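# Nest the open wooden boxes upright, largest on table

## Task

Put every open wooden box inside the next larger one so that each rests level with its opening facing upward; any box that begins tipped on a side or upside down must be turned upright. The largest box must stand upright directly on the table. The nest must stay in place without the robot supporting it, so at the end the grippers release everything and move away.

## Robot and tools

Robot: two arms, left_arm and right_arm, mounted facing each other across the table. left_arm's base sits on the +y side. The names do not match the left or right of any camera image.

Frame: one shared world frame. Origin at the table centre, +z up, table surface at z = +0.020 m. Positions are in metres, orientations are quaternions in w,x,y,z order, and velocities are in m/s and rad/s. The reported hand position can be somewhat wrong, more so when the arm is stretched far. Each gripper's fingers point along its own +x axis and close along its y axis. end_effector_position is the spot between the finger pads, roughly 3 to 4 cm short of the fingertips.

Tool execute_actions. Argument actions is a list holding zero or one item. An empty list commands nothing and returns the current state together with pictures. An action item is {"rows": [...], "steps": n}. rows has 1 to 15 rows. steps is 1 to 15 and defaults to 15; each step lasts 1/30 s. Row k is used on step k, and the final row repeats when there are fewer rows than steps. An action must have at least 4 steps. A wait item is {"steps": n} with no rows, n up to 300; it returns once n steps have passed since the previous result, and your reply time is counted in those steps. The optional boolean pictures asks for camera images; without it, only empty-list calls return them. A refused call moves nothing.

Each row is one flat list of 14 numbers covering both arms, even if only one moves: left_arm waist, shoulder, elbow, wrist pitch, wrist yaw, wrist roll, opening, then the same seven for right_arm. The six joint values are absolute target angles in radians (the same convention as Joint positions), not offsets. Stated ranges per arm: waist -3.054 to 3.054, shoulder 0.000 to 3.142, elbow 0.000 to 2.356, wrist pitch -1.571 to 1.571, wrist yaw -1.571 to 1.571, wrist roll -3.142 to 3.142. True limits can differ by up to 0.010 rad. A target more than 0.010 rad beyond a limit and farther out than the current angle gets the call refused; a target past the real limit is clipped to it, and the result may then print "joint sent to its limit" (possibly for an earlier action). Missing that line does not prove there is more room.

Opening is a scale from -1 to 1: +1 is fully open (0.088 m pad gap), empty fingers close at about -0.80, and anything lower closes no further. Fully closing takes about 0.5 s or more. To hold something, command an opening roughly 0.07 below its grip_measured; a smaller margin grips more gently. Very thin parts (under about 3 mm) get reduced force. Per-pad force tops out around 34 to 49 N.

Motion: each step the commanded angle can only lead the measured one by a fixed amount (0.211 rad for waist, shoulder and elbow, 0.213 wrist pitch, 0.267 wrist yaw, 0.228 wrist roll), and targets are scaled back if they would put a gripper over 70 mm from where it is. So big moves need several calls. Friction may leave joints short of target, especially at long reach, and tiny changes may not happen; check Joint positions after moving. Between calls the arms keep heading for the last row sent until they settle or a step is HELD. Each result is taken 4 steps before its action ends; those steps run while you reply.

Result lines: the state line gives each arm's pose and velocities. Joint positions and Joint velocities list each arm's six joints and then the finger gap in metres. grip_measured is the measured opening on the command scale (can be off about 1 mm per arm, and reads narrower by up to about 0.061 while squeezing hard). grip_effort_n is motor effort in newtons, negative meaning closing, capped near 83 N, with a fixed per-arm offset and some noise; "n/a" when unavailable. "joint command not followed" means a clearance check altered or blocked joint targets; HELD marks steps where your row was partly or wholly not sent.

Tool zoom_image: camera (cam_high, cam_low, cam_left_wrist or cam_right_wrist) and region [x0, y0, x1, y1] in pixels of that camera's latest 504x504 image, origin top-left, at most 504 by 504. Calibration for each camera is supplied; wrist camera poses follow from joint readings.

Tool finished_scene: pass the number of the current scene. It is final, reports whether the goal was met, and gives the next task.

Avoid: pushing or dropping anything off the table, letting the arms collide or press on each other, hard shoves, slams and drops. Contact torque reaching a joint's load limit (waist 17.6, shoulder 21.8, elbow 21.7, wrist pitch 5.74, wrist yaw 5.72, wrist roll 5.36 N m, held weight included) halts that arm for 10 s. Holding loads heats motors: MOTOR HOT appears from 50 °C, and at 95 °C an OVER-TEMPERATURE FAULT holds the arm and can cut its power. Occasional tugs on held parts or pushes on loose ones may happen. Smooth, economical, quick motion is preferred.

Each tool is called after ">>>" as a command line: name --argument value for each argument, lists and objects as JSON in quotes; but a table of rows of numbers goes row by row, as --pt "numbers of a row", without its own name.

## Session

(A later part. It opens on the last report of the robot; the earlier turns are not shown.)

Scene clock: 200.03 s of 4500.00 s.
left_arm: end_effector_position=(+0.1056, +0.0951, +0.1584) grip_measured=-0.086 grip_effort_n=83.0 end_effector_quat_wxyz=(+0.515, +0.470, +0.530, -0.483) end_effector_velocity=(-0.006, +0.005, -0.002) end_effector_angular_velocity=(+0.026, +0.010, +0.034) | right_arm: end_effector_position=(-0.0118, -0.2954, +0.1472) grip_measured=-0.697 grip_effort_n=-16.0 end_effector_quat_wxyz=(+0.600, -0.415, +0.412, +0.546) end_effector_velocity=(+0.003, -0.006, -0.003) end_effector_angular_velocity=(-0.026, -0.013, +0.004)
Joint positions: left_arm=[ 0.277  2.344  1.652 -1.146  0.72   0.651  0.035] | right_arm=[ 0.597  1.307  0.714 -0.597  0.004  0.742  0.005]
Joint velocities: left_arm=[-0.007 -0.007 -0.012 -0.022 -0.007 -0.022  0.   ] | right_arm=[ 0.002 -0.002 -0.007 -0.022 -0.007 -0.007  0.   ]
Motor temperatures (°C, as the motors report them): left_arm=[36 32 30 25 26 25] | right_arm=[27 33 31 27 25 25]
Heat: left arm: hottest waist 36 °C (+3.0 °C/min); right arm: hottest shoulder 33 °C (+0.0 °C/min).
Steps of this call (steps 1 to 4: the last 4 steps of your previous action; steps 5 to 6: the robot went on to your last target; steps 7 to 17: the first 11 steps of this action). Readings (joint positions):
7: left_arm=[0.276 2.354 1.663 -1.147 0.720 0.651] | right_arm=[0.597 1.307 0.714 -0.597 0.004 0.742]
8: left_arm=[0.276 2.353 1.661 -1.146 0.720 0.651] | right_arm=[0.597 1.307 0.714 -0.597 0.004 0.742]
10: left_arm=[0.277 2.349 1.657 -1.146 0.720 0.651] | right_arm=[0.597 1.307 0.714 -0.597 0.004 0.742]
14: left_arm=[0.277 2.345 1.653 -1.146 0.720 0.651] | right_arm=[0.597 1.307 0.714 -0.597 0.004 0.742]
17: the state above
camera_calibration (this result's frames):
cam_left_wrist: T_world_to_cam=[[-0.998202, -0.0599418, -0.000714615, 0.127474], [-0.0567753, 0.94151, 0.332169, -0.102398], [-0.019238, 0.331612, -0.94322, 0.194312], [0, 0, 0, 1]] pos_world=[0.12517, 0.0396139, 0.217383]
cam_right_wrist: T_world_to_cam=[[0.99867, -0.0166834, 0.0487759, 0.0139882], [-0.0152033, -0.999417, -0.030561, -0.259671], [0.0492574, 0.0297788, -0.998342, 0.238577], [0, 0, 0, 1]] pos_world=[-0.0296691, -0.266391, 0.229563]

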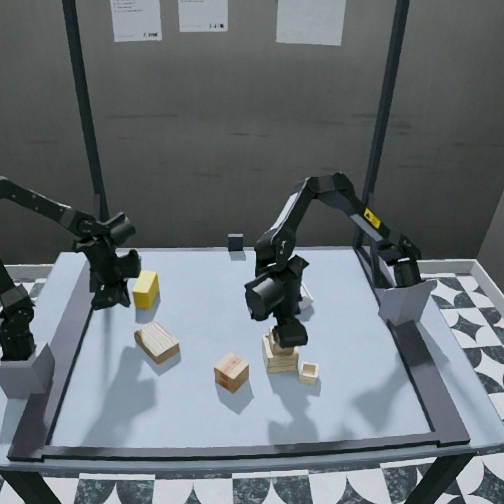

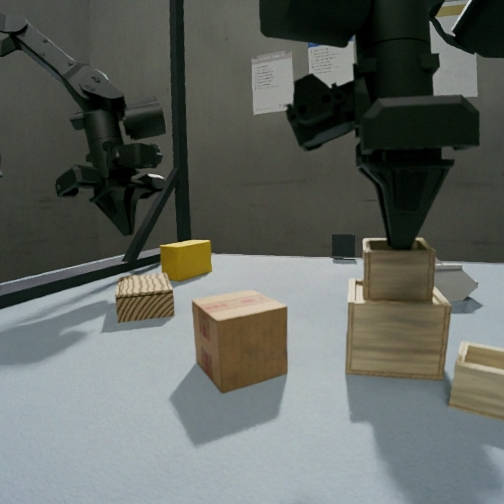

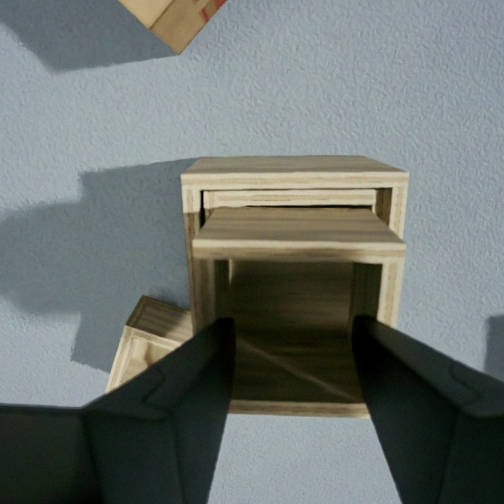

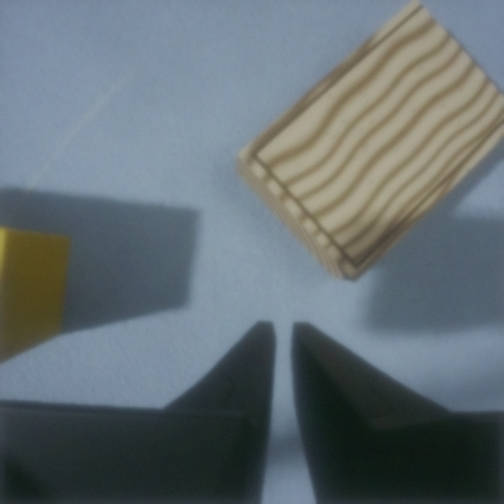

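>>> execute_actions --actions '[{"rows":[[0.28,2.318,1.65,-1.147,0.72,0.65,0.2,0.6,1.3,0.7,-0.6,0.0,0.74,-0.7]],"steps":15}]'

>>> execute_actions --actions '[{"rows":[[0.25,2.362,1.668,-1.147,0.72,0.65,0.2,0.6,1.3,0.7,-0.6,0.0,0.74,-0.7]],"steps":15}]'

Scene clock: 200.77 s of 4500.00 s.
left_arm: end_effector_position=(+0.1038, +0.0938, +0.1610) grip_measured=-0.086 grip_effort_n=83.0 end_effector_quat_wxyz=(+0.516, +0.472, +0.526, -0.485) end_effector_velocity=(+0.003, +0.002, +0.001) end_effector_angular_velocity=(+0.009, -0.021, +0.004) | right_arm: end_effector_position=(-0.0118, -0.2954, +0.1472) grip_measured=-0.697 grip_effort_n=-15.6 end_effector_quat_wxyz=(+0.600, -0.415, +0.412, +0.546) end_effector_velocity=(-0.003, -0.002, -0.002) end_effector_angular_velocity=(-0.014, +0.011, +0.028)
Joint positions: left_arm=[ 0.277  2.334  1.651 -1.146  0.72   0.651  0.035] | right_arm=[ 0.597  1.307  0.714 -0.597  0.004  0.742  0.005]
Joint velocities: left_arm=[ 0.002 -0.002 -0.002  0.007 -0.022 -0.007 -0.   ] | right_arm=[ 0.002  0.002 -0.002  0.007 -0.022 -0.022 -0.   ]
Motor temperatures (°C, as the motors report them): left_arm=[36 32 30 25 26 25] | right_arm=[27 33 31 27 25 25]
Heat: left arm: hottest waist 36 °C (+3.0 °C/min); right arm: hottest shoulder 33 °C (+0.0 °C/min).
Steps of this call (steps 1 to 4: the last 4 steps of your previous action; steps 5 to 11: the robot went on to your last target; steps 12 to 22: the first 11 steps of this action). Readings (joint positions):
12: left_arm=[0.277 2.342 1.651 -1.146 0.720 0.651] | right_arm=[0.597 1.307 0.714 -0.597 0.004 0.742]
13: left_arm=[0.277 2.341 1.651 -1.146 0.720 0.651] | right_arm=[0.597 1.307 0.714 -0.597 0.004 0.742]
15: left_arm=[0.277 2.339 1.651 -1.146 0.720 0.651] | right_arm=[0.597 1.307 0.714 -0.597 0.004 0.742]
19: left_arm=[0.277 2.334 1.651 -1.146 0.720 0.651] | right_arm=[0.597 1.307 0.714 -0.597 0.004 0.742]
22: the state above

Scene clock: 201.27 s of 4500.00 s.
left_arm: end_effector_position=(+0.1015, +0.0908, +0.1569) grip_measured=-0.086 grip_effort_n=83.0 end_effector_quat_wxyz=(+0.510, +0.478, +0.526, -0.485) end_effector_velocity=(-0.001, +0.001, -0.004) end_effector_angular_velocity=(+0.017, +0.002, +0.024) | right_arm: end_effector_position=(-0.0118, -0.2954, +0.1472) grip_measured=-0.697 grip_effort_n=-15.6 end_effector_quat_wxyz=(+0.600, -0.415, +0.412, +0.546) end_effector_velocity=(+0.002, -0.001, +0.001) end_effector_angular_velocity=(+0.003, -0.009, +0.003)
Joint positions: left_arm=[ 0.262  2.341  1.662 -1.148  0.716  0.651  0.035] | right_arm=[ 0.597  1.307  0.714 -0.597  0.004  0.742  0.005]
Joint velocities: left_arm=[-0.007  0.007  0.002 -0.007 -0.007 -0.022 -0.   ] | right_arm=[-0.002 -0.007 -0.002 -0.007  0.007 -0.007 -0.   ]
Motor temperatures (°C, as the motors report them): left_arm=[36 32 30 25 26 25] | right_arm=[27 33 31 27 25 25]
Heat: left arm: hottest waist 36 °C (+3.0 °C/min); right arm: hottest shoulder 33 °C (+0.0 °C/min).
Steps of this call (steps 1 to 4: the last 4 steps of your previous action; steps 5 to 15: the first 11 steps of this action). Readings (joint positions):
5: left_arm=[0.276 2.334 1.651 -1.146 0.720 0.651] | right_arm=[0.597 1.307 0.714 -0.597 0.004 0.742]
6: left_arm=[0.274 2.334 1.652 -1.146 0.720 0.651] | right_arm=[0.597 1.307 0.714 -0.597 0.004 0.742]
8: left_arm=[0.265 2.338 1.655 -1.146 0.719 0.651] | right_arm=[0.597 1.307 0.714 -0.597 0.004 0.742]
12: left_arm=[0.262 2.340 1.662 -1.147 0.716 0.651] | right_arm=[0.597 1.307 0.714 -0.597 0.004 0.742]
15: the state above

>>> execute_actions --actions '[{"rows":[[0.25,2.362,1.668,-1.147,0.72,0.65,0.2,0.6,1.3,0.7,-0.6,0.0,0.74,-0.7]],"steps":12}]' --pictures true

>>> zoom_image --camera "cam_low" --region '[300,180,460,340]'

Scene clock: 201.67 s of 4500.00 s.
left_arm: end_effector_position=(+0.1015, +0.0906, +0.1569) grip_measured=-0.086 grip_effort_n=83.0 end_effector_quat_wxyz=(+0.510, +0.478, +0.526, -0.485) end_effector_velocity=(-0.001, +0.002, -0.000) end_effector_angular_velocity=(+0.010, -0.001, -0.005) | right_arm: end_effector_position=(-0.0118, -0.2954, +0.1472) grip_measured=-0.697 grip_effort_n=-15.6 end_effector_quat_wxyz=(+0.600, -0.415, +0.412, +0.546) end_effector_velocity=(+0.002, -0.003, -0.002) end_effector_angular_velocity=(-0.014, -0.004, +0.003)
Joint positions: left_arm=[ 0.262  2.342  1.664 -1.149  0.716  0.651  0.035] | right_arm=[ 0.597  1.307  0.714 -0.597  0.004  0.742  0.005]
Joint velocities: left_arm=[-0.002 -0.002 -0.002 -0.007 -0.007  0.007 -0.   ] | right_arm=[-0.002 -0.002 -0.007 -0.007 -0.007 -0.007 -0.   ]
Motor temperatures (°C, as the motors report them): left_arm=[36 32 30 25 26 25] | right_arm=[27 33 31 27 25 25]
Heat: left arm: hottest waist 36 °C (+3.0 °C/min); right arm: hottest shoulder 33 °C (+0.0 °C/min).
Steps of this call (steps 1 to 4: the last 4 steps of your previous action; steps 5 to 12: the first 8 steps of this action). Readings (joint positions):
5: left_arm=[0.262 2.342 1.664 -1.149 0.716 0.651] | right_arm=[0.597 1.307 0.714 -0.597 0.004 0.742]
6: left_arm=[0.262 2.342 1.664 -1.149 0.716 0.651] | right_arm=[0.597 1.307 0.714 -0.597 0.004 0.742]
8: left_arm=[0.262 2.342 1.664 -1.149 0.716 0.651] | right_arm=[0.597 1.307 0.714 -0.597 0.004 0.742]
12: the state above
camera_calibration (this result's frames):
cam_left_wrist: T_world_to_cam=[[-0.999109, -0.0418966, -0.00512308, 0.122342], [-0.041166, 0.940412, 0.337537, -0.100262], [-0.00932385, 0.337447, -0.941298, 0.192532], [0, 0, 0, 1]] pos_world=[0.1199, 0.0344437, 0.215698]
cam_right_wrist: T_world_to_cam=[[0.99867, -0.0166834, 0.0487759, 0.0139882], [-0.0152033, -0.999417, -0.030561, -0.259671], [0.0492574, 0.0297788, -0.998342, 0.238577], [0, 0, 0, 1]] pos_world=[-0.0296691, -0.266391, 0.229563]

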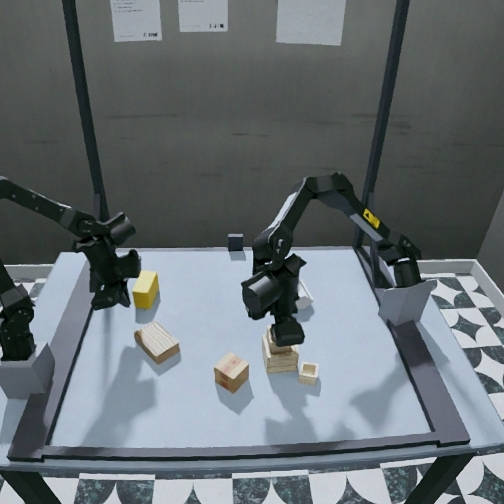

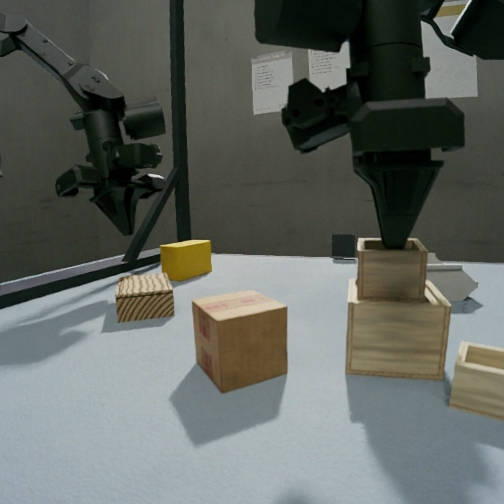

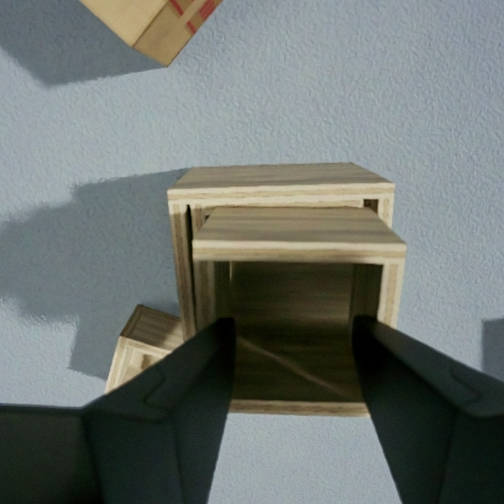

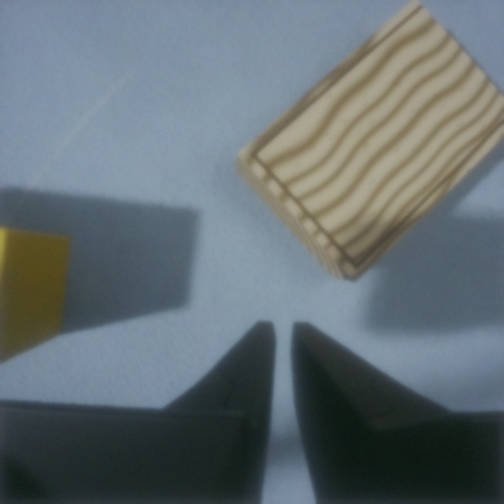

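Region (300, 180, 460, 340) of cam_low's 504x504 image, scaled by 3.150, with more detail than that image has.

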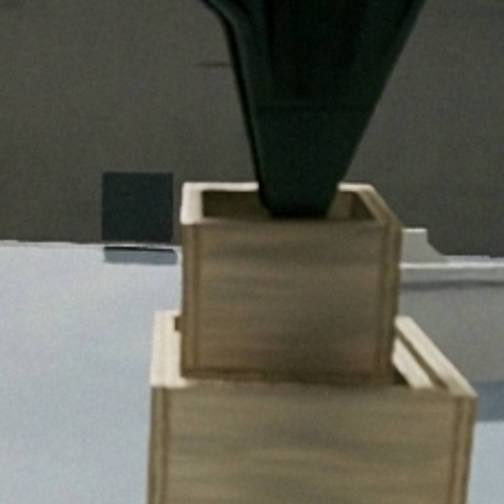

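>>> execute_actions --actions '[{"rows":[[0.283,2.325,1.655,-1.147,0.72,0.61,0.2,0.6,1.3,0.7,-0.6,0.0,0.74,-0.7]],"steps":15}]'

>>> execute_actions --actions '[{"rows":[[0.283,2.325,1.655,-1.147,0.72,0.61,0.2,0.6,1.3,0.7,-0.6,0.0,0.74,-0.7]],"steps":10}]' --pictures true

Scene clock: 202.27 s of 4500.00 s.
left_arm: end_effector_position=(+0.1053, +0.0928, +0.1603) grip_measured=-0.086 grip_effort_n=83.0 end_effector_quat_wxyz=(+0.524, +0.463, +0.535, -0.475) end_effector_velocity=(+0.005, +0.004, +0.003) end_effector_angular_velocity=(+0.017, -0.032, +0.051) | right_arm: end_effector_position=(-0.0118, -0.2954, +0.1472) grip_measured=-0.697 grip_effort_n=-16.0 end_effector_quat_wxyz=(+0.600, -0.415, +0.412, +0.546) end_effector_velocity=(+0.005, -0.003, -0.001) end_effector_angular_velocity=(-0.012, -0.021, -0.002)
Joint positions: left_arm=[ 0.276  2.342  1.661 -1.148  0.718  0.615  0.035] | right_arm=[ 0.597  1.307  0.714 -0.597  0.004  0.742  0.005]
Joint velocities: left_arm=[ 0.007 -0.007 -0.007  0.007 -0.037 -0.051  0.   ] | right_arm=[-0.002 -0.002 -0.002 -0.022  0.007 -0.007 -0.   ]
Motor temperatures (°C, as the motors report them): left_arm=[36 32 30 25 26 25] | right_arm=[27 33 31 27 25 25]
Heat: left arm: hottest waist 36 °C (+3.0 °C/min); right arm: hottest shoulder 33 °C (+0.0 °C/min).
Steps of this call (steps 1 to 4: the last 4 steps of your previous action; steps 5 to 7: the robot went on to your last target; steps 8 to 18: the first 11 steps of this action). Readings (joint positions):
8: left_arm=[0.262 2.342 1.664 -1.149 0.716 0.647] | right_arm=[0.597 1.307 0.714 -0.597 0.004 0.742]
9: left_arm=[0.264 2.342 1.664 -1.149 0.718 0.639] | right_arm=[0.597 1.307 0.714 -0.597 0.004 0.742]
11: left_arm=[0.268 2.342 1.664 -1.149 0.718 0.628] | right_arm=[0.597 1.307 0.714 -0.597 0.004 0.742]
15: left_arm=[0.275 2.342 1.661 -1.148 0.718 0.618] | right_arm=[0.597 1.307 0.714 -0.597 0.004 0.742]
18: the state above

Scene clock: 202.60 s of 4500.00 s.
left_arm: end_effector_position=(+0.1052, +0.0929, +0.1604) grip_measured=-0.086 grip_effort_n=83.0 end_effector_quat_wxyz=(+0.524, +0.462, +0.535, -0.474) end_effector_velocity=(-0.001, +0.000, +0.001) end_effector_angular_velocity=(+0.008, -0.004, +0.007) | right_arm: end_effector_position=(-0.0118, -0.2954, +0.1472) grip_measured=-0.697 grip_effort_n=-16.0 end_effector_quat_wxyz=(+0.600, -0.415, +0.412, +0.546) end_effector_velocity=(+0.003, -0.001, +0.000) end_effector_angular_velocity=(-0.002, -0.017, +0.015)
Joint positions: left_arm=[ 0.276  2.341  1.66  -1.148  0.718  0.614  0.035] | right_arm=[ 0.597  1.307  0.714 -0.597  0.004  0.742  0.005]
Joint velocities: left_arm=[-0.002 -0.002  0.002 -0.007 -0.007 -0.007 -0.   ] | right_arm=[-0.002 -0.002 -0.002 -0.007  0.007 -0.022 -0.   ]
Motor temperatures (°C, as the motors report them): left_arm=[36 32 30 25 26 25] | right_arm=[27 33 31 27 25 25]
Heat: left arm: hottest waist 36 °C (+3.0 °C/min); right arm: hottest shoulder 33 °C (+0.0 °C/min).
Steps of this call (steps 1 to 4: the last 4 steps of your previous action; steps 5 to 10: the first 6 steps of this action). Readings (joint positions):
5: left_arm=[0.276 2.342 1.660 -1.148 0.718 0.614] | right_arm=[0.597 1.307 0.714 -0.597 0.004 0.742]
6: left_arm=[0.276 2.342 1.660 -1.148 0.718 0.614] | right_arm=[0.597 1.307 0.714 -0.597 0.004 0.742]
8: left_arm=[0.276 2.342 1.660 -1.148 0.718 0.614] | right_arm=[0.597 1.307 0.714 -0.597 0.004 0.742]
10: the state above
camera_calibration (this result's frames):
cam_left_wrist: T_world_to_cam=[[-0.99573, -0.0921412, -0.00559282, 0.130535], [-0.0888299, 0.939942, 0.329574, -0.0971074], [-0.0251104, 0.328664, -0.944113, 0.197999], [0, 0, 0, 1]] pos_world=[0.126324, 0.038228, 0.219667]
cam_right_wrist: T_world_to_cam=[[0.99867, -0.0166834, 0.0487759, 0.0139882], [-0.0152033, -0.999417, -0.030561, -0.259671], [0.0492574, 0.0297788, -0.998342, 0.238577], [0, 0, 0, 1]] pos_world=[-0.0296691, -0.266391, 0.229563]

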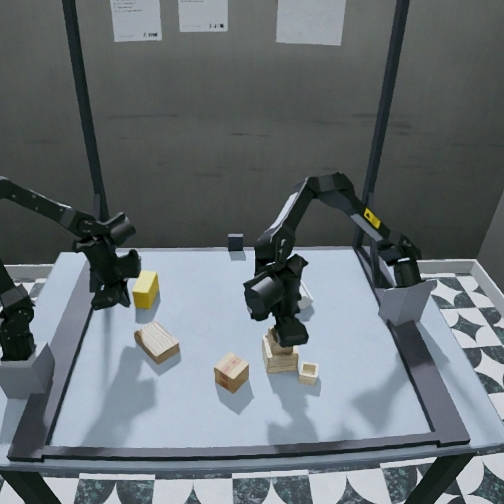

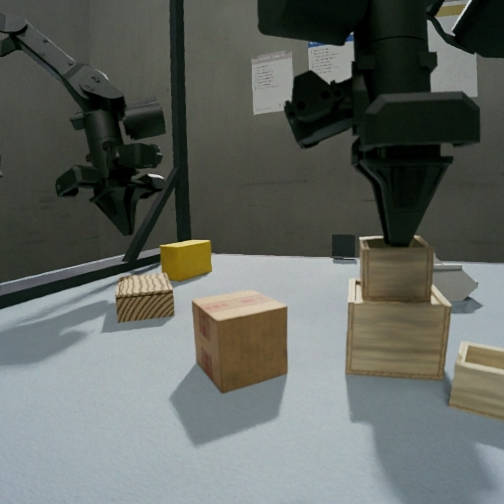

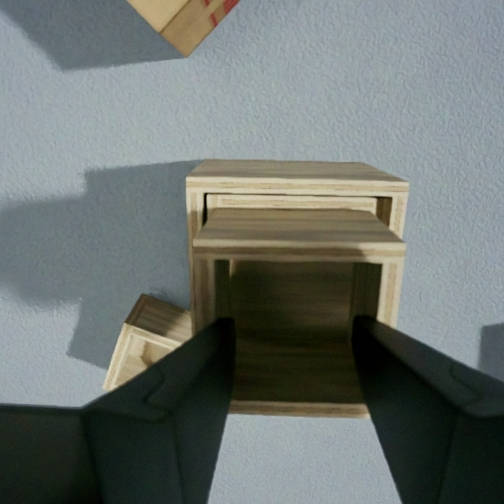

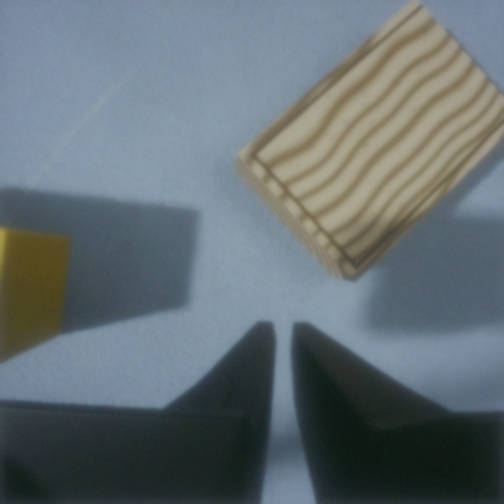

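Now parallel. Descend.

>>> execute_actions --actions '[{"rows":[[0.258,2.368,1.675,-1.147,0.72,0.61,0.2,0.6,1.3,0.7,-0.6,0.0,0.74,-0.7]],"steps":15}]'

>>> execute_actions --actions '[{"rows":[[0.245,2.385,1.68,-1.147,0.72,0.61,0.2,0.6,1.3,0.7,-0.6,0.0,0.74,-0.7]],"steps":15}]' --pictures true

Scene clock: 203.10 s of 4500.00 s.
left_arm: end_effector_position=(+0.1042, +0.0909, +0.1572) grip_measured=-0.086 grip_effort_n=83.0 end_effector_quat_wxyz=(+0.521, +0.465, +0.536, -0.475) end_effector_velocity=(-0.002, +0.001, -0.002) end_effector_angular_velocity=(+0.014, -0.000, +0.006) | right_arm: end_effector_position=(-0.0118, -0.2954, +0.1472) grip_measured=-0.697 grip_effort_n=-16.0 end_effector_quat_wxyz=(+0.600, -0.415, +0.412, +0.546) end_effector_velocity=(+0.004, +0.001, +0.001) end_effector_angular_velocity=(+0.010, -0.018, -0.015)
Joint positions: left_arm=[ 0.267  2.349  1.669 -1.149  0.718  0.612  0.035] | right_arm=[ 0.597  1.307  0.714 -0.597  0.004  0.742  0.005]
Joint velocities: left_arm=[-0.007  0.002  0.002 -0.007 -0.007 -0.007 -0.   ] | right_arm=[-0.002 -0.002 -0.002 -0.007  0.022  0.007 -0.   ]
Motor temperatures (°C, as the motors report them): left_arm=[36 32 30 25 26 25] | right_arm=[27 33 31 27 25 25]
Heat: left arm: hottest waist 36 °C (+3.0 °C/min); right arm: hottest shoulder 33 °C (+0.0 °C/min).
Steps of this call (steps 1 to 4: the last 4 steps of your previous action; steps 5 to 15: the first 11 steps of this action). Readings (joint positions):
5: left_arm=[0.276 2.341 1.660 -1.148 0.718 0.613] | right_arm=[0.597 1.307 0.714 -0.597 0.004 0.742]
6: left_arm=[0.275 2.341 1.660 -1.148 0.718 0.613] | right_arm=[0.597 1.307 0.714 -0.597 0.004 0.742]
8: left_arm=[0.269 2.344 1.662 -1.148 0.718 0.613] | right_arm=[0.597 1.307 0.714 -0.597 0.004 0.742]
12: left_arm=[0.267 2.347 1.668 -1.148 0.718 0.612] | right_arm=[0.597 1.307 0.714 -0.597 0.004 0.742]
15: the state above

Scene clock: 203.60 s of 4500.00 s.
left_arm: end_effector_position=(+0.1055, +0.0895, +0.1558) grip_measured=-0.086 grip_effort_n=83.0 end_effector_quat_wxyz=(+0.520, +0.466, +0.536, -0.475) end_effector_velocity=(-0.002, -0.000, -0.001) end_effector_angular_velocity=(+0.001, +0.010, +0.010) | right_arm: end_effector_position=(-0.0118, -0.2954, +0.1472) grip_measured=-0.697 grip_effort_n=-16.0 end_effector_quat_wxyz=(+0.600, -0.415, +0.412, +0.546) end_effector_velocity=(+0.003, -0.003, -0.003) end_effector_angular_velocity=(-0.018, -0.007, +0.002)
Joint positions: left_arm=[ 0.265  2.359  1.679 -1.151  0.718  0.612  0.035] | right_arm=[ 0.597  1.307  0.714 -0.597  0.004  0.742  0.005]
Joint velocities: left_arm=[-0.002  0.002  0.002 -0.007  0.007 -0.007 -0.   ] | right_arm=[-0.002  0.002 -0.007 -0.007 -0.007 -0.007 -0.   ]
Motor temperatures (°C, as the motors report them): left_arm=[36 32 30 25 26 25] | right_arm=[27 33 31 27 25 25]
Heat: left arm: hottest waist 36 °C (+3.0 °C/min); right arm: hottest shoulder 33 °C (+0.0 °C/min).
Steps of this call (steps 1 to 4: the last 4 steps of your previous action; steps 5 to 15: the first 11 steps of this action). Readings (joint positions):
5: left_arm=[0.267 2.350 1.670 -1.149 0.718 0.612] | right_arm=[0.597 1.307 0.714 -0.597 0.004 0.742]
6: left_arm=[0.266 2.353 1.672 -1.151 0.718 0.612] | right_arm=[0.597 1.307 0.714 -0.597 0.004 0.742]
8: left_arm=[0.265 2.356 1.675 -1.151 0.718 0.612] | right_arm=[0.597 1.307 0.714 -0.597 0.004 0.742]
12: left_arm=[0.265 2.358 1.678 -1.151 0.718 0.612] | right_arm=[0.597 1.307 0.714 -0.597 0.004 0.742]
15: the state above
camera_calibration (this result's frames):
cam_left_wrist: T_world_to_cam=[[-0.996398, -0.0847409, -0.00329864, 0.129466], [-0.0808916, 0.938018, 0.337015, -0.0941274], [-0.0254647, 0.336067, -0.941494, 0.19378], [0, 0, 0, 1]] pos_world=[0.12632, 0.0341412, 0.214592]
cam_right_wrist: T_world_to_cam=[[0.99867, -0.0166834, 0.0487759, 0.0139882], [-0.0152033, -0.999417, -0.030561, -0.259671], [0.0492574, 0.0297788, -0.998342, 0.238577], [0, 0, 0, 1]] pos_world=[-0.0296691, -0.266391, 0.229563]

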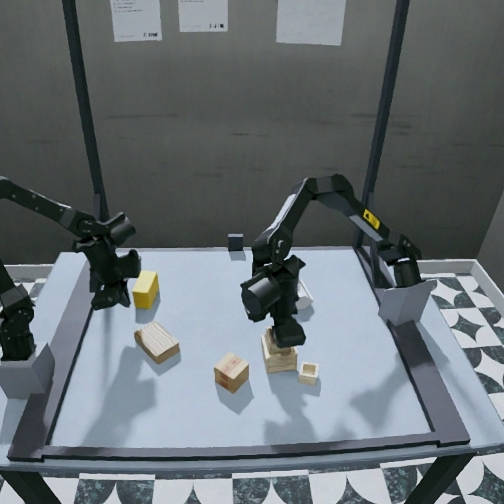

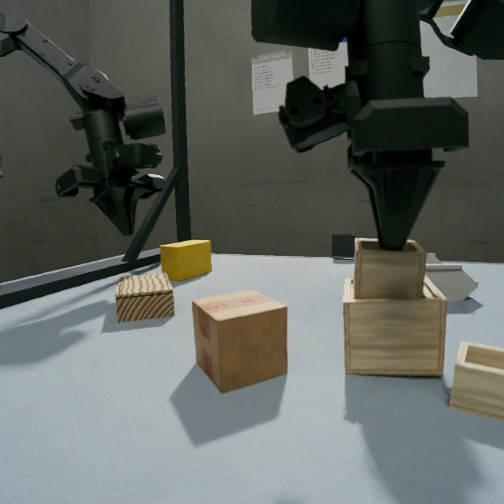

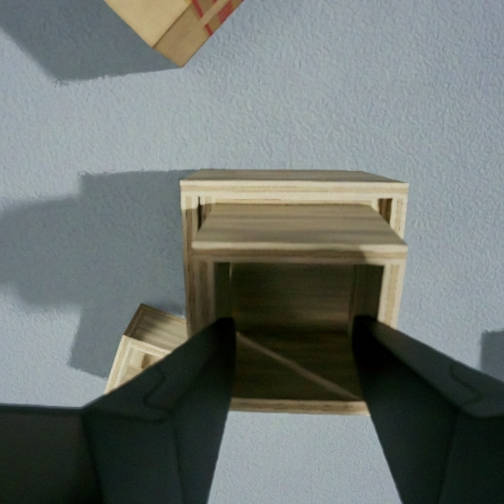

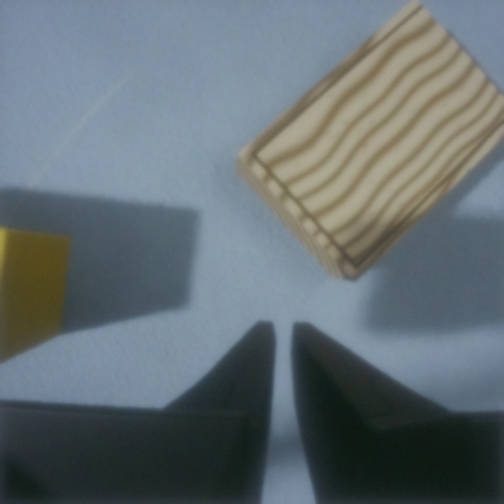

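>>> execute_actions --actions '[{"rows":[[0.285,2.322,1.648,-1.147,0.72,0.61,0.2,0.6,1.3,0.7,-0.6,0.0,0.74,-0.7]],"steps":15}]'

>>> execute_actions --actions '[{"rows":[[0.285,2.322,1.648,-1.147,0.72,0.61,0.2,0.6,1.3,0.7,-0.6,0.0,0.74,-0.7]],"steps":10}]' --pictures true

>>> zoom_image --camera "cam_low" --region '[300,180,460,340]'

Scene clock: 204.23 s of 4500.00 s.
left_arm: end_effector_position=(+0.1054, +0.0945, +0.1597) grip_measured=-0.086 grip_effort_n=83.0 end_effector_quat_wxyz=(+0.524, +0.461, +0.538, -0.473) end_effector_velocity=(-0.005, +0.002, +0.005) end_effector_angular_velocity=(+0.012, -0.019, -0.014) | right_arm: end_effector_position=(-0.0118, -0.2954, +0.1472) grip_measured=-0.697 grip_effort_n=-15.6 end_effector_quat_wxyz=(+0.600, -0.415, +0.412, +0.546) end_effector_velocity=(+0.000, -0.003, -0.001) end_effector_angular_velocity=(-0.012, -0.001, +0.009)
Joint positions: left_arm=[ 0.278  2.341  1.655 -1.148  0.719  0.612  0.035] | right_arm=[ 0.597  1.307  0.714 -0.597  0.004  0.742  0.005]
Joint velocities: left_arm=[-0.002 -0.032 -0.017 -0.007 -0.022  0.007  0.   ] | right_arm=[ 0.002 -0.002 -0.002 -0.007 -0.007 -0.007  0.   ]
Motor temperatures (°C, as the motors report them): left_arm=[36 32 30 25 26 25] | right_arm=[27 33 31 27 25 25]
Heat: left arm: hottest waist 36 °C (+3.0 °C/min); right arm: hottest shoulder 33 °C (+0.0 °C/min).
Steps of this call (steps 1 to 4: the last 4 steps of your previous action; steps 5 to 8: the robot went on to your last target; steps 9 to 19: the first 11 steps of this action). Readings (joint positions):
9: left_arm=[0.265 2.357 1.679 -1.150 0.718 0.612] | right_arm=[0.597 1.307 0.714 -0.597 0.004 0.742]
10: left_arm=[0.267 2.354 1.676 -1.150 0.719 0.612] | right_arm=[0.597 1.307 0.714 -0.597 0.004 0.742]
12: left_arm=[0.272 2.349 1.667 -1.149 0.719 0.612] | right_arm=[0.597 1.307 0.714 -0.597 0.004 0.742]
16: left_arm=[0.277 2.345 1.657 -1.148 0.719 0.612] | right_arm=[0.597 1.307 0.714 -0.597 0.004 0.742]
19: the state above

Scene clock: 204.57 s of 4500.00 s.
left_arm: end_effector_position=(+0.1050, +0.0945, +0.1605) grip_measured=-0.086 grip_effort_n=83.0 end_effector_quat_wxyz=(+0.525, +0.461, +0.537, -0.473) end_effector_velocity=(-0.000, +0.006, +0.001) end_effector_angular_velocity=(+0.026, -0.006, +0.038) | right_arm: end_effector_position=(-0.0118, -0.2954, +0.1472) grip_measured=-0.697 grip_effort_n=-15.1 end_effector_quat_wxyz=(+0.600, -0.415, +0.412, +0.546) end_effector_velocity=(+0.002, -0.001, -0.000) end_effector_angular_velocity=(-0.009, -0.001, -0.000)
Joint positions: left_arm=[ 0.278  2.338  1.653 -1.148  0.719  0.612  0.035] | right_arm=[ 0.597  1.307  0.714 -0.597  0.004  0.742  0.005]
Joint velocities: left_arm=[ 0.002 -0.002 -0.002 -0.022 -0.022 -0.022 -0.   ] | right_arm=[-0.007 -0.002 -0.002 -0.007 -0.007 -0.007  0.   ]
Motor temperatures (°C, as the motors report them): left_arm=[36 33 30 25 26 25] | right_arm=[27 33 31 27 25 25]
Heat: left arm: hottest waist 36 °C (+3.0 °C/min); right arm: hottest shoulder 33 °C (+0.0 °C/min).
Steps of this call (steps 1 to 4: the last 4 steps of your previous action; steps 5 to 10: the first 6 steps of this action). Readings (joint positions):
5: left_arm=[0.278 2.338 1.654 -1.148 0.719 0.612] | right_arm=[0.597 1.307 0.714 -0.597 0.004 0.742]
6: left_arm=[0.278 2.338 1.654 -1.148 0.719 0.612] | right_arm=[0.597 1.307 0.714 -0.597 0.004 0.742]
8: left_arm=[0.278 2.338 1.654 -1.148 0.719 0.612] | right_arm=[0.597 1.307 0.714 -0.597 0.004 0.742]
10: the state above
camera_calibration (this result's frames):
cam_left_wrist: T_world_to_cam=[[-0.995286, -0.0968941, -0.00407158, 0.130564], [-0.0927974, 0.93933, 0.330224, -0.0982362], [-0.0281722, 0.329045, -0.943894, 0.197838], [0, 0, 0, 1]] pos_world=[0.126406, 0.0398293, 0.21971]
cam_right_wrist: T_world_to_cam=[[0.99867, -0.0166834, 0.0487759, 0.0139882], [-0.0152033, -0.999417, -0.030561, -0.259671], [0.0492574, 0.0297788, -0.998342, 0.238577], [0, 0, 0, 1]] pos_world=[-0.0296691, -0.266391, 0.229563]

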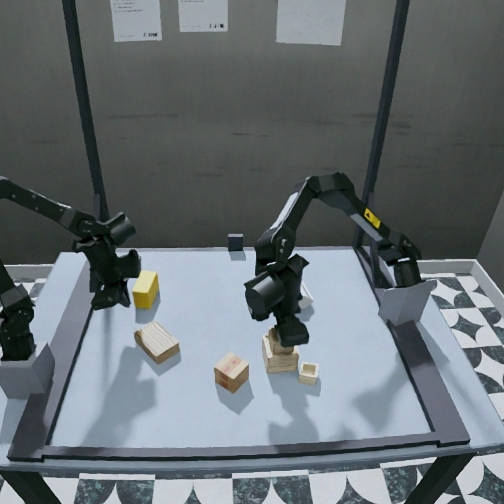

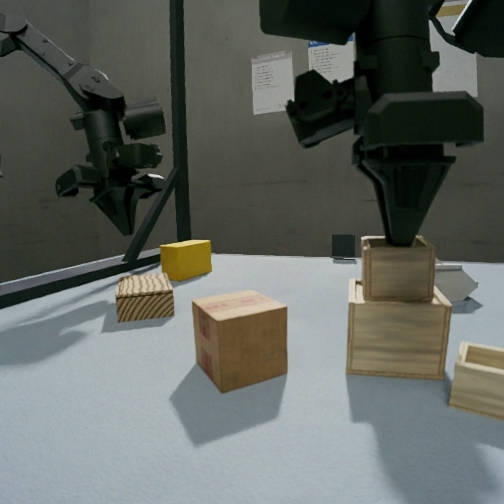

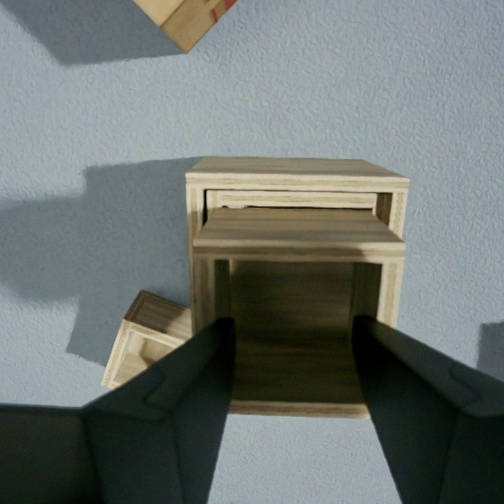

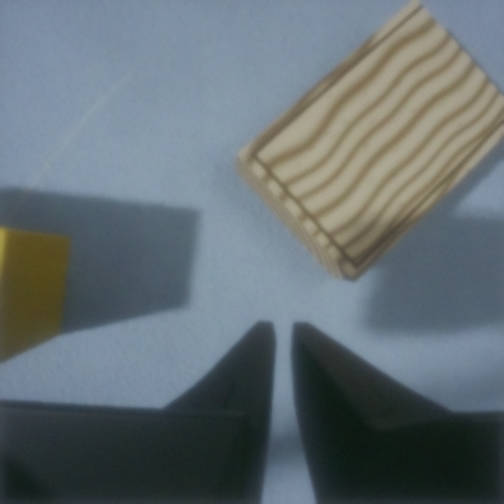

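Region (300, 180, 460, 340) of cam_low's 504x504 image, scaled by 3.150, with more detail than that image has.

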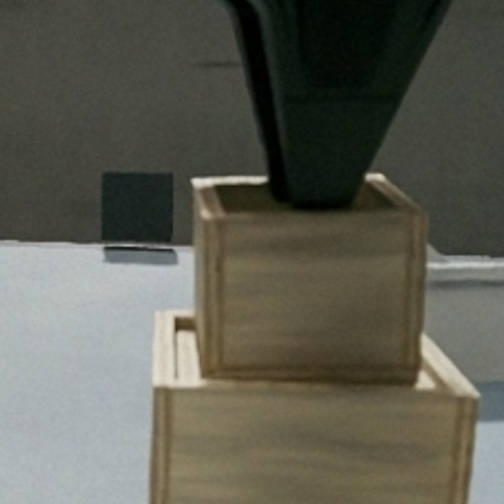

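>>> execute_actions --actions '[{"rows":[[0.262,2.366,1.65,-1.147,0.72,0.61,0.2,0.6,1.3,0.7,-0.6,0.0,0.74,-0.7]],"steps":15}]'

>>> execute_actions --actions '[{"rows":[[0.248,2.386,1.655,-1.147,0.72,0.61,0.2,0.6,1.3,0.7,-0.6,0.0,0.74,-0.7]],"steps":15}]' --pictures true

>>> zoom_image --camera "cam_low" --region '[300,180,460,340]'

Scene clock: 205.20 s of 4500.00 s.
left_arm: end_effector_position=(+0.1029, +0.0950, +0.1515) grip_measured=-0.086 grip_effort_n=83.0 end_effector_quat_wxyz=(+0.516, +0.464, +0.544, -0.471) end_effector_velocity=(-0.005, +0.003, -0.003) end_effector_angular_velocity=(+0.015, +0.021, +0.005) | right_arm: end_effector_position=(-0.0118, -0.2954, +0.1472) grip_measured=-0.697 grip_effort_n=-16.0 end_effector_quat_wxyz=(+0.600, -0.415, +0.412, +0.546) end_effector_velocity=(+0.003, -0.001, -0.001) end_effector_angular_velocity=(-0.004, -0.015, +0.000)
Joint positions: left_arm=[ 0.261  2.354  1.653 -1.148  0.719  0.612  0.035] | right_arm=[ 0.597  1.307  0.714 -0.597  0.004  0.742  0.005]
Joint velocities: left_arm=[-0.007  0.002 -0.002 -0.022  0.007  0.007  0.   ] | right_arm=[-0.002  0.002 -0.002 -0.007  0.007 -0.007  0.   ]
Motor temperatures (°C, as the motors report them): left_arm=[36 33 30 25 26 25] | right_arm=[27 33 31 27 25 25]
Heat: left arm: hottest waist 36 °C (+3.0 °C/min); right arm: hottest shoulder 33 °C (+0.0 °C/min).
Steps of this call (steps 1 to 4: the last 4 steps of your previous action; steps 5 to 8: the robot went on to your last target; steps 9 to 19: the first 11 steps of this action). Readings (joint positions):
9: left_arm=[0.278 2.338 1.653 -1.148 0.719 0.612] | right_arm=[0.597 1.307 0.714 -0.597 0.004 0.742]
10: left_arm=[0.277 2.338 1.653 -1.148 0.719 0.612] | right_arm=[0.597 1.307 0.714 -0.597 0.004 0.742]
12: left_arm=[0.272 2.341 1.653 -1.148 0.719 0.612] | right_arm=[0.597 1.307 0.714 -0.597 0.004 0.742]
16: left_arm=[0.262 2.350 1.653 -1.148 0.719 0.612] | right_arm=[0.597 1.307 0.714 -0.597 0.004 0.742]
19: the state above

Scene clock: 205.70 s of 4500.00 s.
left_arm: end_effector_position=(+0.1031, +0.0972, +0.1419) grip_measured=-0.086 grip_effort_n=83.0 end_effector_quat_wxyz=(+0.509, +0.465, +0.553, -0.468) end_effector_velocity=(-0.002, +0.001, +0.001) end_effector_angular_velocity=(+0.009, -0.004, +0.021) | right_arm: end_effector_position=(-0.0118, -0.2954, +0.1472) grip_measured=-0.697 grip_effort_n=-15.6 end_effector_quat_wxyz=(+0.600, -0.415, +0.412, +0.546) end_effector_velocity=(+0.001, +0.002, +0.001) end_effector_angular_velocity=(+0.012, +0.001, -0.009)
Joint positions: left_arm=[ 0.247  2.375  1.653 -1.147  0.719  0.612  0.035] | right_arm=[ 0.597  1.307  0.714 -0.597  0.004  0.742  0.005]
Joint velocities: left_arm=[-0.002 -0.007 -0.002 -0.007 -0.007 -0.022 -0.001] | right_arm=[-0.002 -0.002 -0.002  0.007  0.007  0.007  0.   ]
Motor temperatures (°C, as the motors report them): left_arm=[36 33 30 25 26 25] | right_arm=[27 33 31 27 25 25]
Heat: left arm: hottest waist 36 °C (+3.0 °C/min); right arm: hottest shoulder 33 °C (+0.0 °C/min).
Steps of this call (steps 1 to 4: the last 4 steps of your previous action; steps 5 to 15: the first 11 steps of this action). Readings (joint positions):
5: left_arm=[0.260 2.356 1.653 -1.148 0.719 0.612] | right_arm=[0.597 1.307 0.714 -0.597 0.004 0.742]
6: left_arm=[0.259 2.358 1.653 -1.147 0.719 0.612] | right_arm=[0.597 1.307 0.714 -0.597 0.004 0.742]
8: left_arm=[0.255 2.364 1.653 -1.147 0.719 0.612] | right_arm=[0.597 1.307 0.714 -0.597 0.004 0.742]
12: left_arm=[0.248 2.374 1.653 -1.147 0.719 0.612] | right_arm=[0.597 1.307 0.714 -0.597 0.004 0.742]
15: the state above
camera_calibration (this result's frames):
cam_left_wrist: T_world_to_cam=[[-0.995129, -0.097129, 0.0168437, 0.125902], [-0.0840627, 0.925362, 0.369648, -0.0999512], [-0.05149, 0.366431, -0.929019, 0.175918], [0, 0, 0, 1]] pos_world=[0.125944, 0.040258, 0.198257]
cam_right_wrist: T_world_to_cam=[[0.99867, -0.0166834, 0.0487759, 0.0139882], [-0.0152033, -0.999417, -0.030561, -0.259671], [0.0492574, 0.0297788, -0.998342, 0.238577], [0, 0, 0, 1]] pos_world=[-0.0296691, -0.266391, 0.229563]

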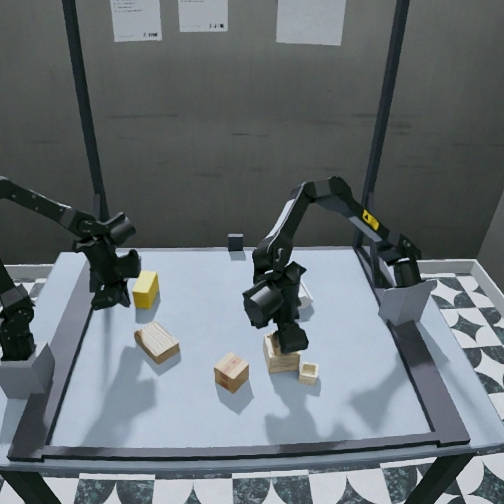

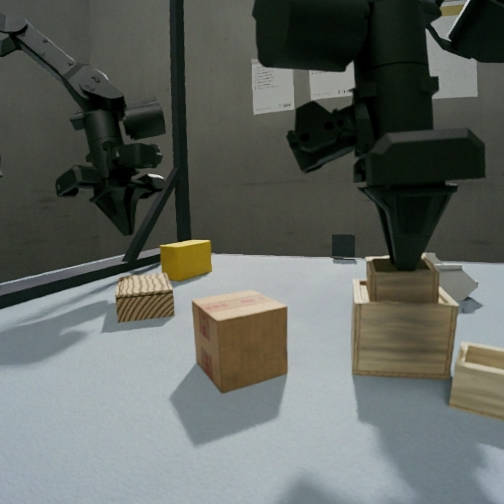

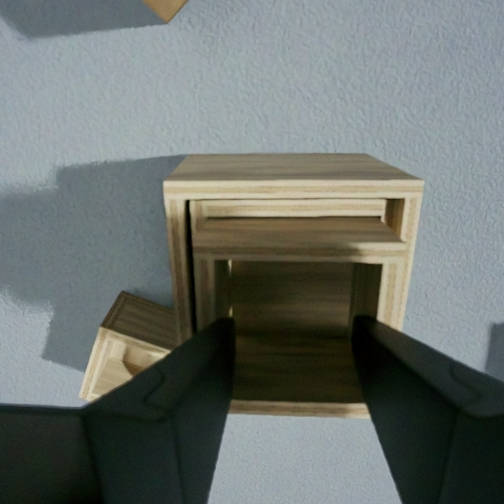

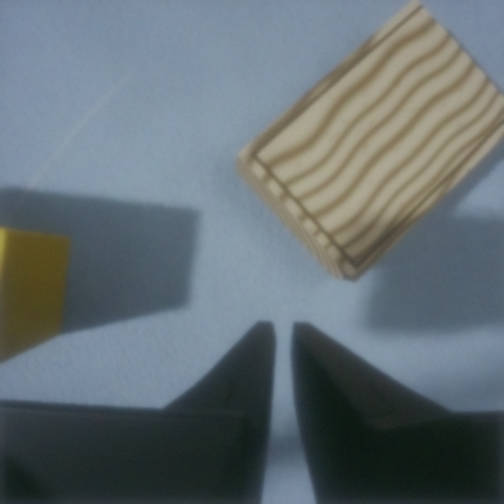

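Region (300, 180, 460, 340) of cam_low's 504x504 image, scaled by 3.150, with more detail than that image has.

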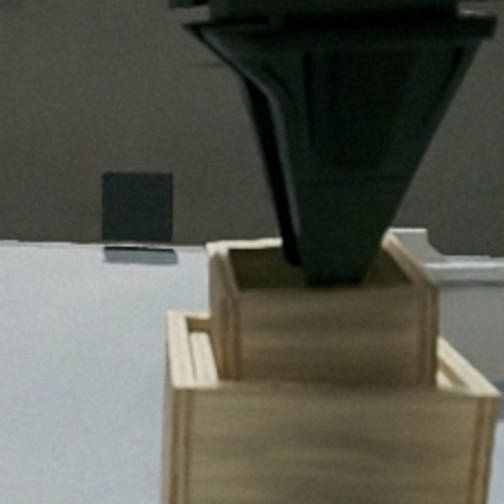

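>>> execute_actions --actions '[{"rows":[[0.236,2.39,1.665,-1.147,0.72,0.61,0.2,0.6,1.3,0.7,-0.6,0.0,0.74,-0.7]],"steps":15}]'

>>> execute_actions --actions '[{"rows":[[0.236,2.39,1.665,-1.147,0.72,0.61,-0.6,0.6,1.3,0.7,-0.6,0.0,0.74,-0.7]],"steps":15}]' --pictures true

>>> zoom_image --camera "cam_low" --region '[300,180,460,340]'

Scene clock: 206.23 s of 4500.00 s.
left_arm: end_effector_position=(+0.1012, +0.0960, +0.1384) grip_measured=-0.086 grip_effort_n=83.0 end_effector_quat_wxyz=(+0.505, +0.468, +0.554, -0.469) end_effector_velocity=(-0.001, -0.002, -0.000) end_effector_angular_velocity=(-0.007, +0.002, +0.001) | right_arm: end_effector_position=(-0.0118, -0.2954, +0.1472) grip_measured=-0.697 grip_effort_n=-15.6 end_effector_quat_wxyz=(+0.600, -0.415, +0.412, +0.546) end_effector_velocity=(-0.003, +0.000, -0.000) end_effector_angular_velocity=(-0.009, +0.014, +0.025)
Joint positions: left_arm=[ 0.237  2.379  1.657 -1.147  0.719  0.612  0.035] | right_arm=[ 0.597  1.307  0.714 -0.597  0.004  0.742  0.005]
Joint velocities: left_arm=[-0.002 -0.002 -0.002  0.007  0.007 -0.007  0.   ] | right_arm=[-0.002  0.002  0.002  0.007 -0.022 -0.022 -0.   ]
Motor temperatures (°C, as the motors report them): left_arm=[36 33 30 25 26 25] | right_arm=[27 33 31 27 25 25]
Heat: left arm: hottest waist 36 °C (+3.0 °C/min); right arm: hottest shoulder 33 °C (+0.0 °C/min).
Steps of this call (steps 1 to 4: the last 4 steps of your previous action; step 5: the robot went on to your last target; steps 6 to 16: the first 11 steps of this action). Readings (joint positions):
6: left_arm=[0.247 2.375 1.653 -1.147 0.719 0.612] | right_arm=[0.597 1.307 0.714 -0.597 0.004 0.742]
7: left_arm=[0.246 2.376 1.654 -1.147 0.719 0.612] | right_arm=[0.597 1.307 0.714 -0.597 0.004 0.742]
9: left_arm=[0.244 2.377 1.655 -1.147 0.719 0.612] | right_arm=[0.597 1.307 0.714 -0.597 0.004 0.742]
13: left_arm=[0.238 2.379 1.656 -1.147 0.719 0.612] | right_arm=[0.597 1.307 0.714 -0.597 0.004 0.742]
16: the state above

Scene clock: 206.73 s of 4500.00 s.
left_arm: end_effector_position=(+0.1009, +0.0957, +0.1383) grip_measured=-0.552 grip_effort_n=-18.8 end_effector_quat_wxyz=(+0.504, +0.469, +0.553, -0.469) end_effector_velocity=(+0.001, +0.005, -0.003) end_effector_angular_velocity=(+0.027, -0.008, +0.015) | right_arm: end_effector_position=(-0.0118, -0.2954, +0.1472) grip_measured=-0.697 grip_effort_n=-15.1 end_effector_quat_wxyz=(+0.600, -0.415, +0.412, +0.546) end_effector_velocity=(+0.003, +0.001, +0.002) end_effector_angular_velocity=(+0.005, -0.004, -0.016)
Joint positions: left_arm=[ 0.236  2.379  1.657 -1.147  0.719  0.612  0.012] | right_arm=[ 0.597  1.307  0.714 -0.597  0.004  0.742  0.005]
Joint velocities: left_arm=[-0.002  0.002 -0.007 -0.007 -0.022 -0.007 -0.018] | right_arm=[-0.007 -0.002  0.002 -0.007  0.007  0.007 -0.   ]
Motor temperatures (°C, as the motors report them): left_arm=[37 33 30 25 26 25] | right_arm=[27 33 31 27 25 25]
Heat: left arm: hottest waist 37 °C (+4.0 °C/min); right arm: hottest shoulder 33 °C (+0.0 °C/min).
Steps of this call (steps 1 to 4: the last 4 steps of your previous action; steps 5 to 15: the first 11 steps of this action). Readings (joint positions):
5: left_arm=[0.237 2.379 1.657 -1.147 0.719 0.612] | right_arm=[0.597 1.307 0.714 -0.597 0.004 0.742]
6: left_arm=[0.237 2.379 1.657 -1.147 0.719 0.612] | right_arm=[0.597 1.307 0.714 -0.597 0.004 0.742]
8: left_arm=[0.237 2.379 1.657 -1.147 0.719 0.612] | right_arm=[0.597 1.307 0.714 -0.597 0.004 0.742]
12: left_arm=[0.236 2.379 1.657 -1.147 0.719 0.612] | right_arm=[0.597 1.307 0.714 -0.597 0.004 0.742]
15: the state above
camera_calibration (this result's frames):
cam_left_wrist: T_world_to_cam=[[-0.995846, -0.0890446, 0.0190278, 0.122627], [-0.0753565, 0.923261, 0.376711, -0.099054], [-0.0511117, 0.373713, -0.926135, 0.171888], [0, 0, 0, 1]] pos_world=[0.123439, 0.0381353, 0.194173]
cam_right_wrist: T_world_to_cam=[[0.99867, -0.0166834, 0.0487759, 0.0139882], [-0.0152033, -0.999417, -0.030561, -0.259671], [0.0492574, 0.0297788, -0.998342, 0.238577], [0, 0, 0, 1]] pos_world=[-0.0296691, -0.266391, 0.229563]

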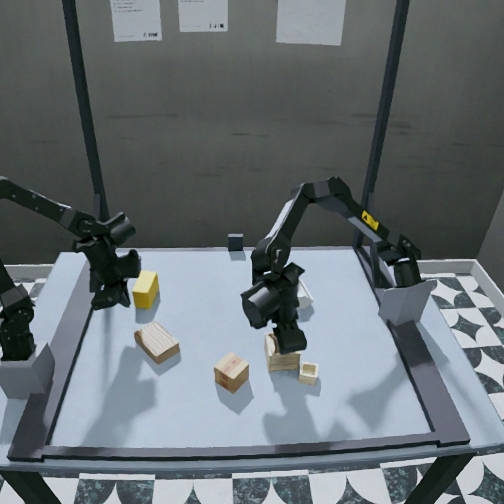

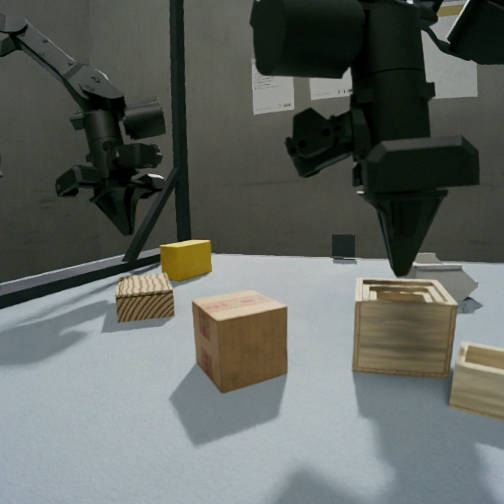

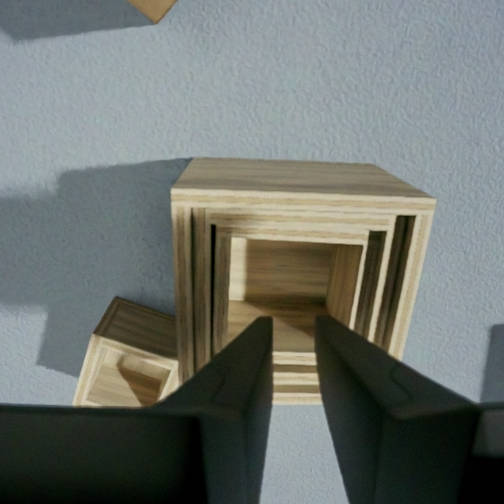

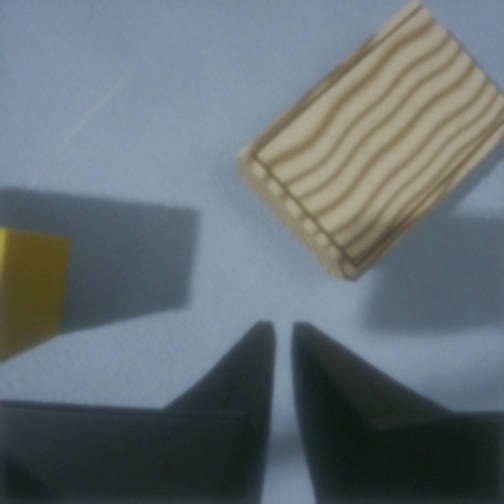

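Region (300, 180, 460, 340) of cam_low's 504x504 image, scaled by 3.150, with more detail than that image has.

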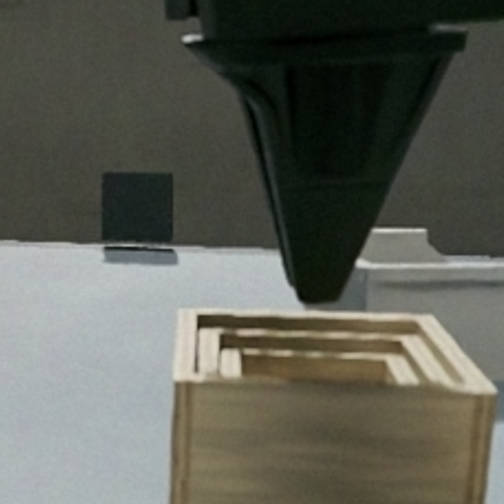

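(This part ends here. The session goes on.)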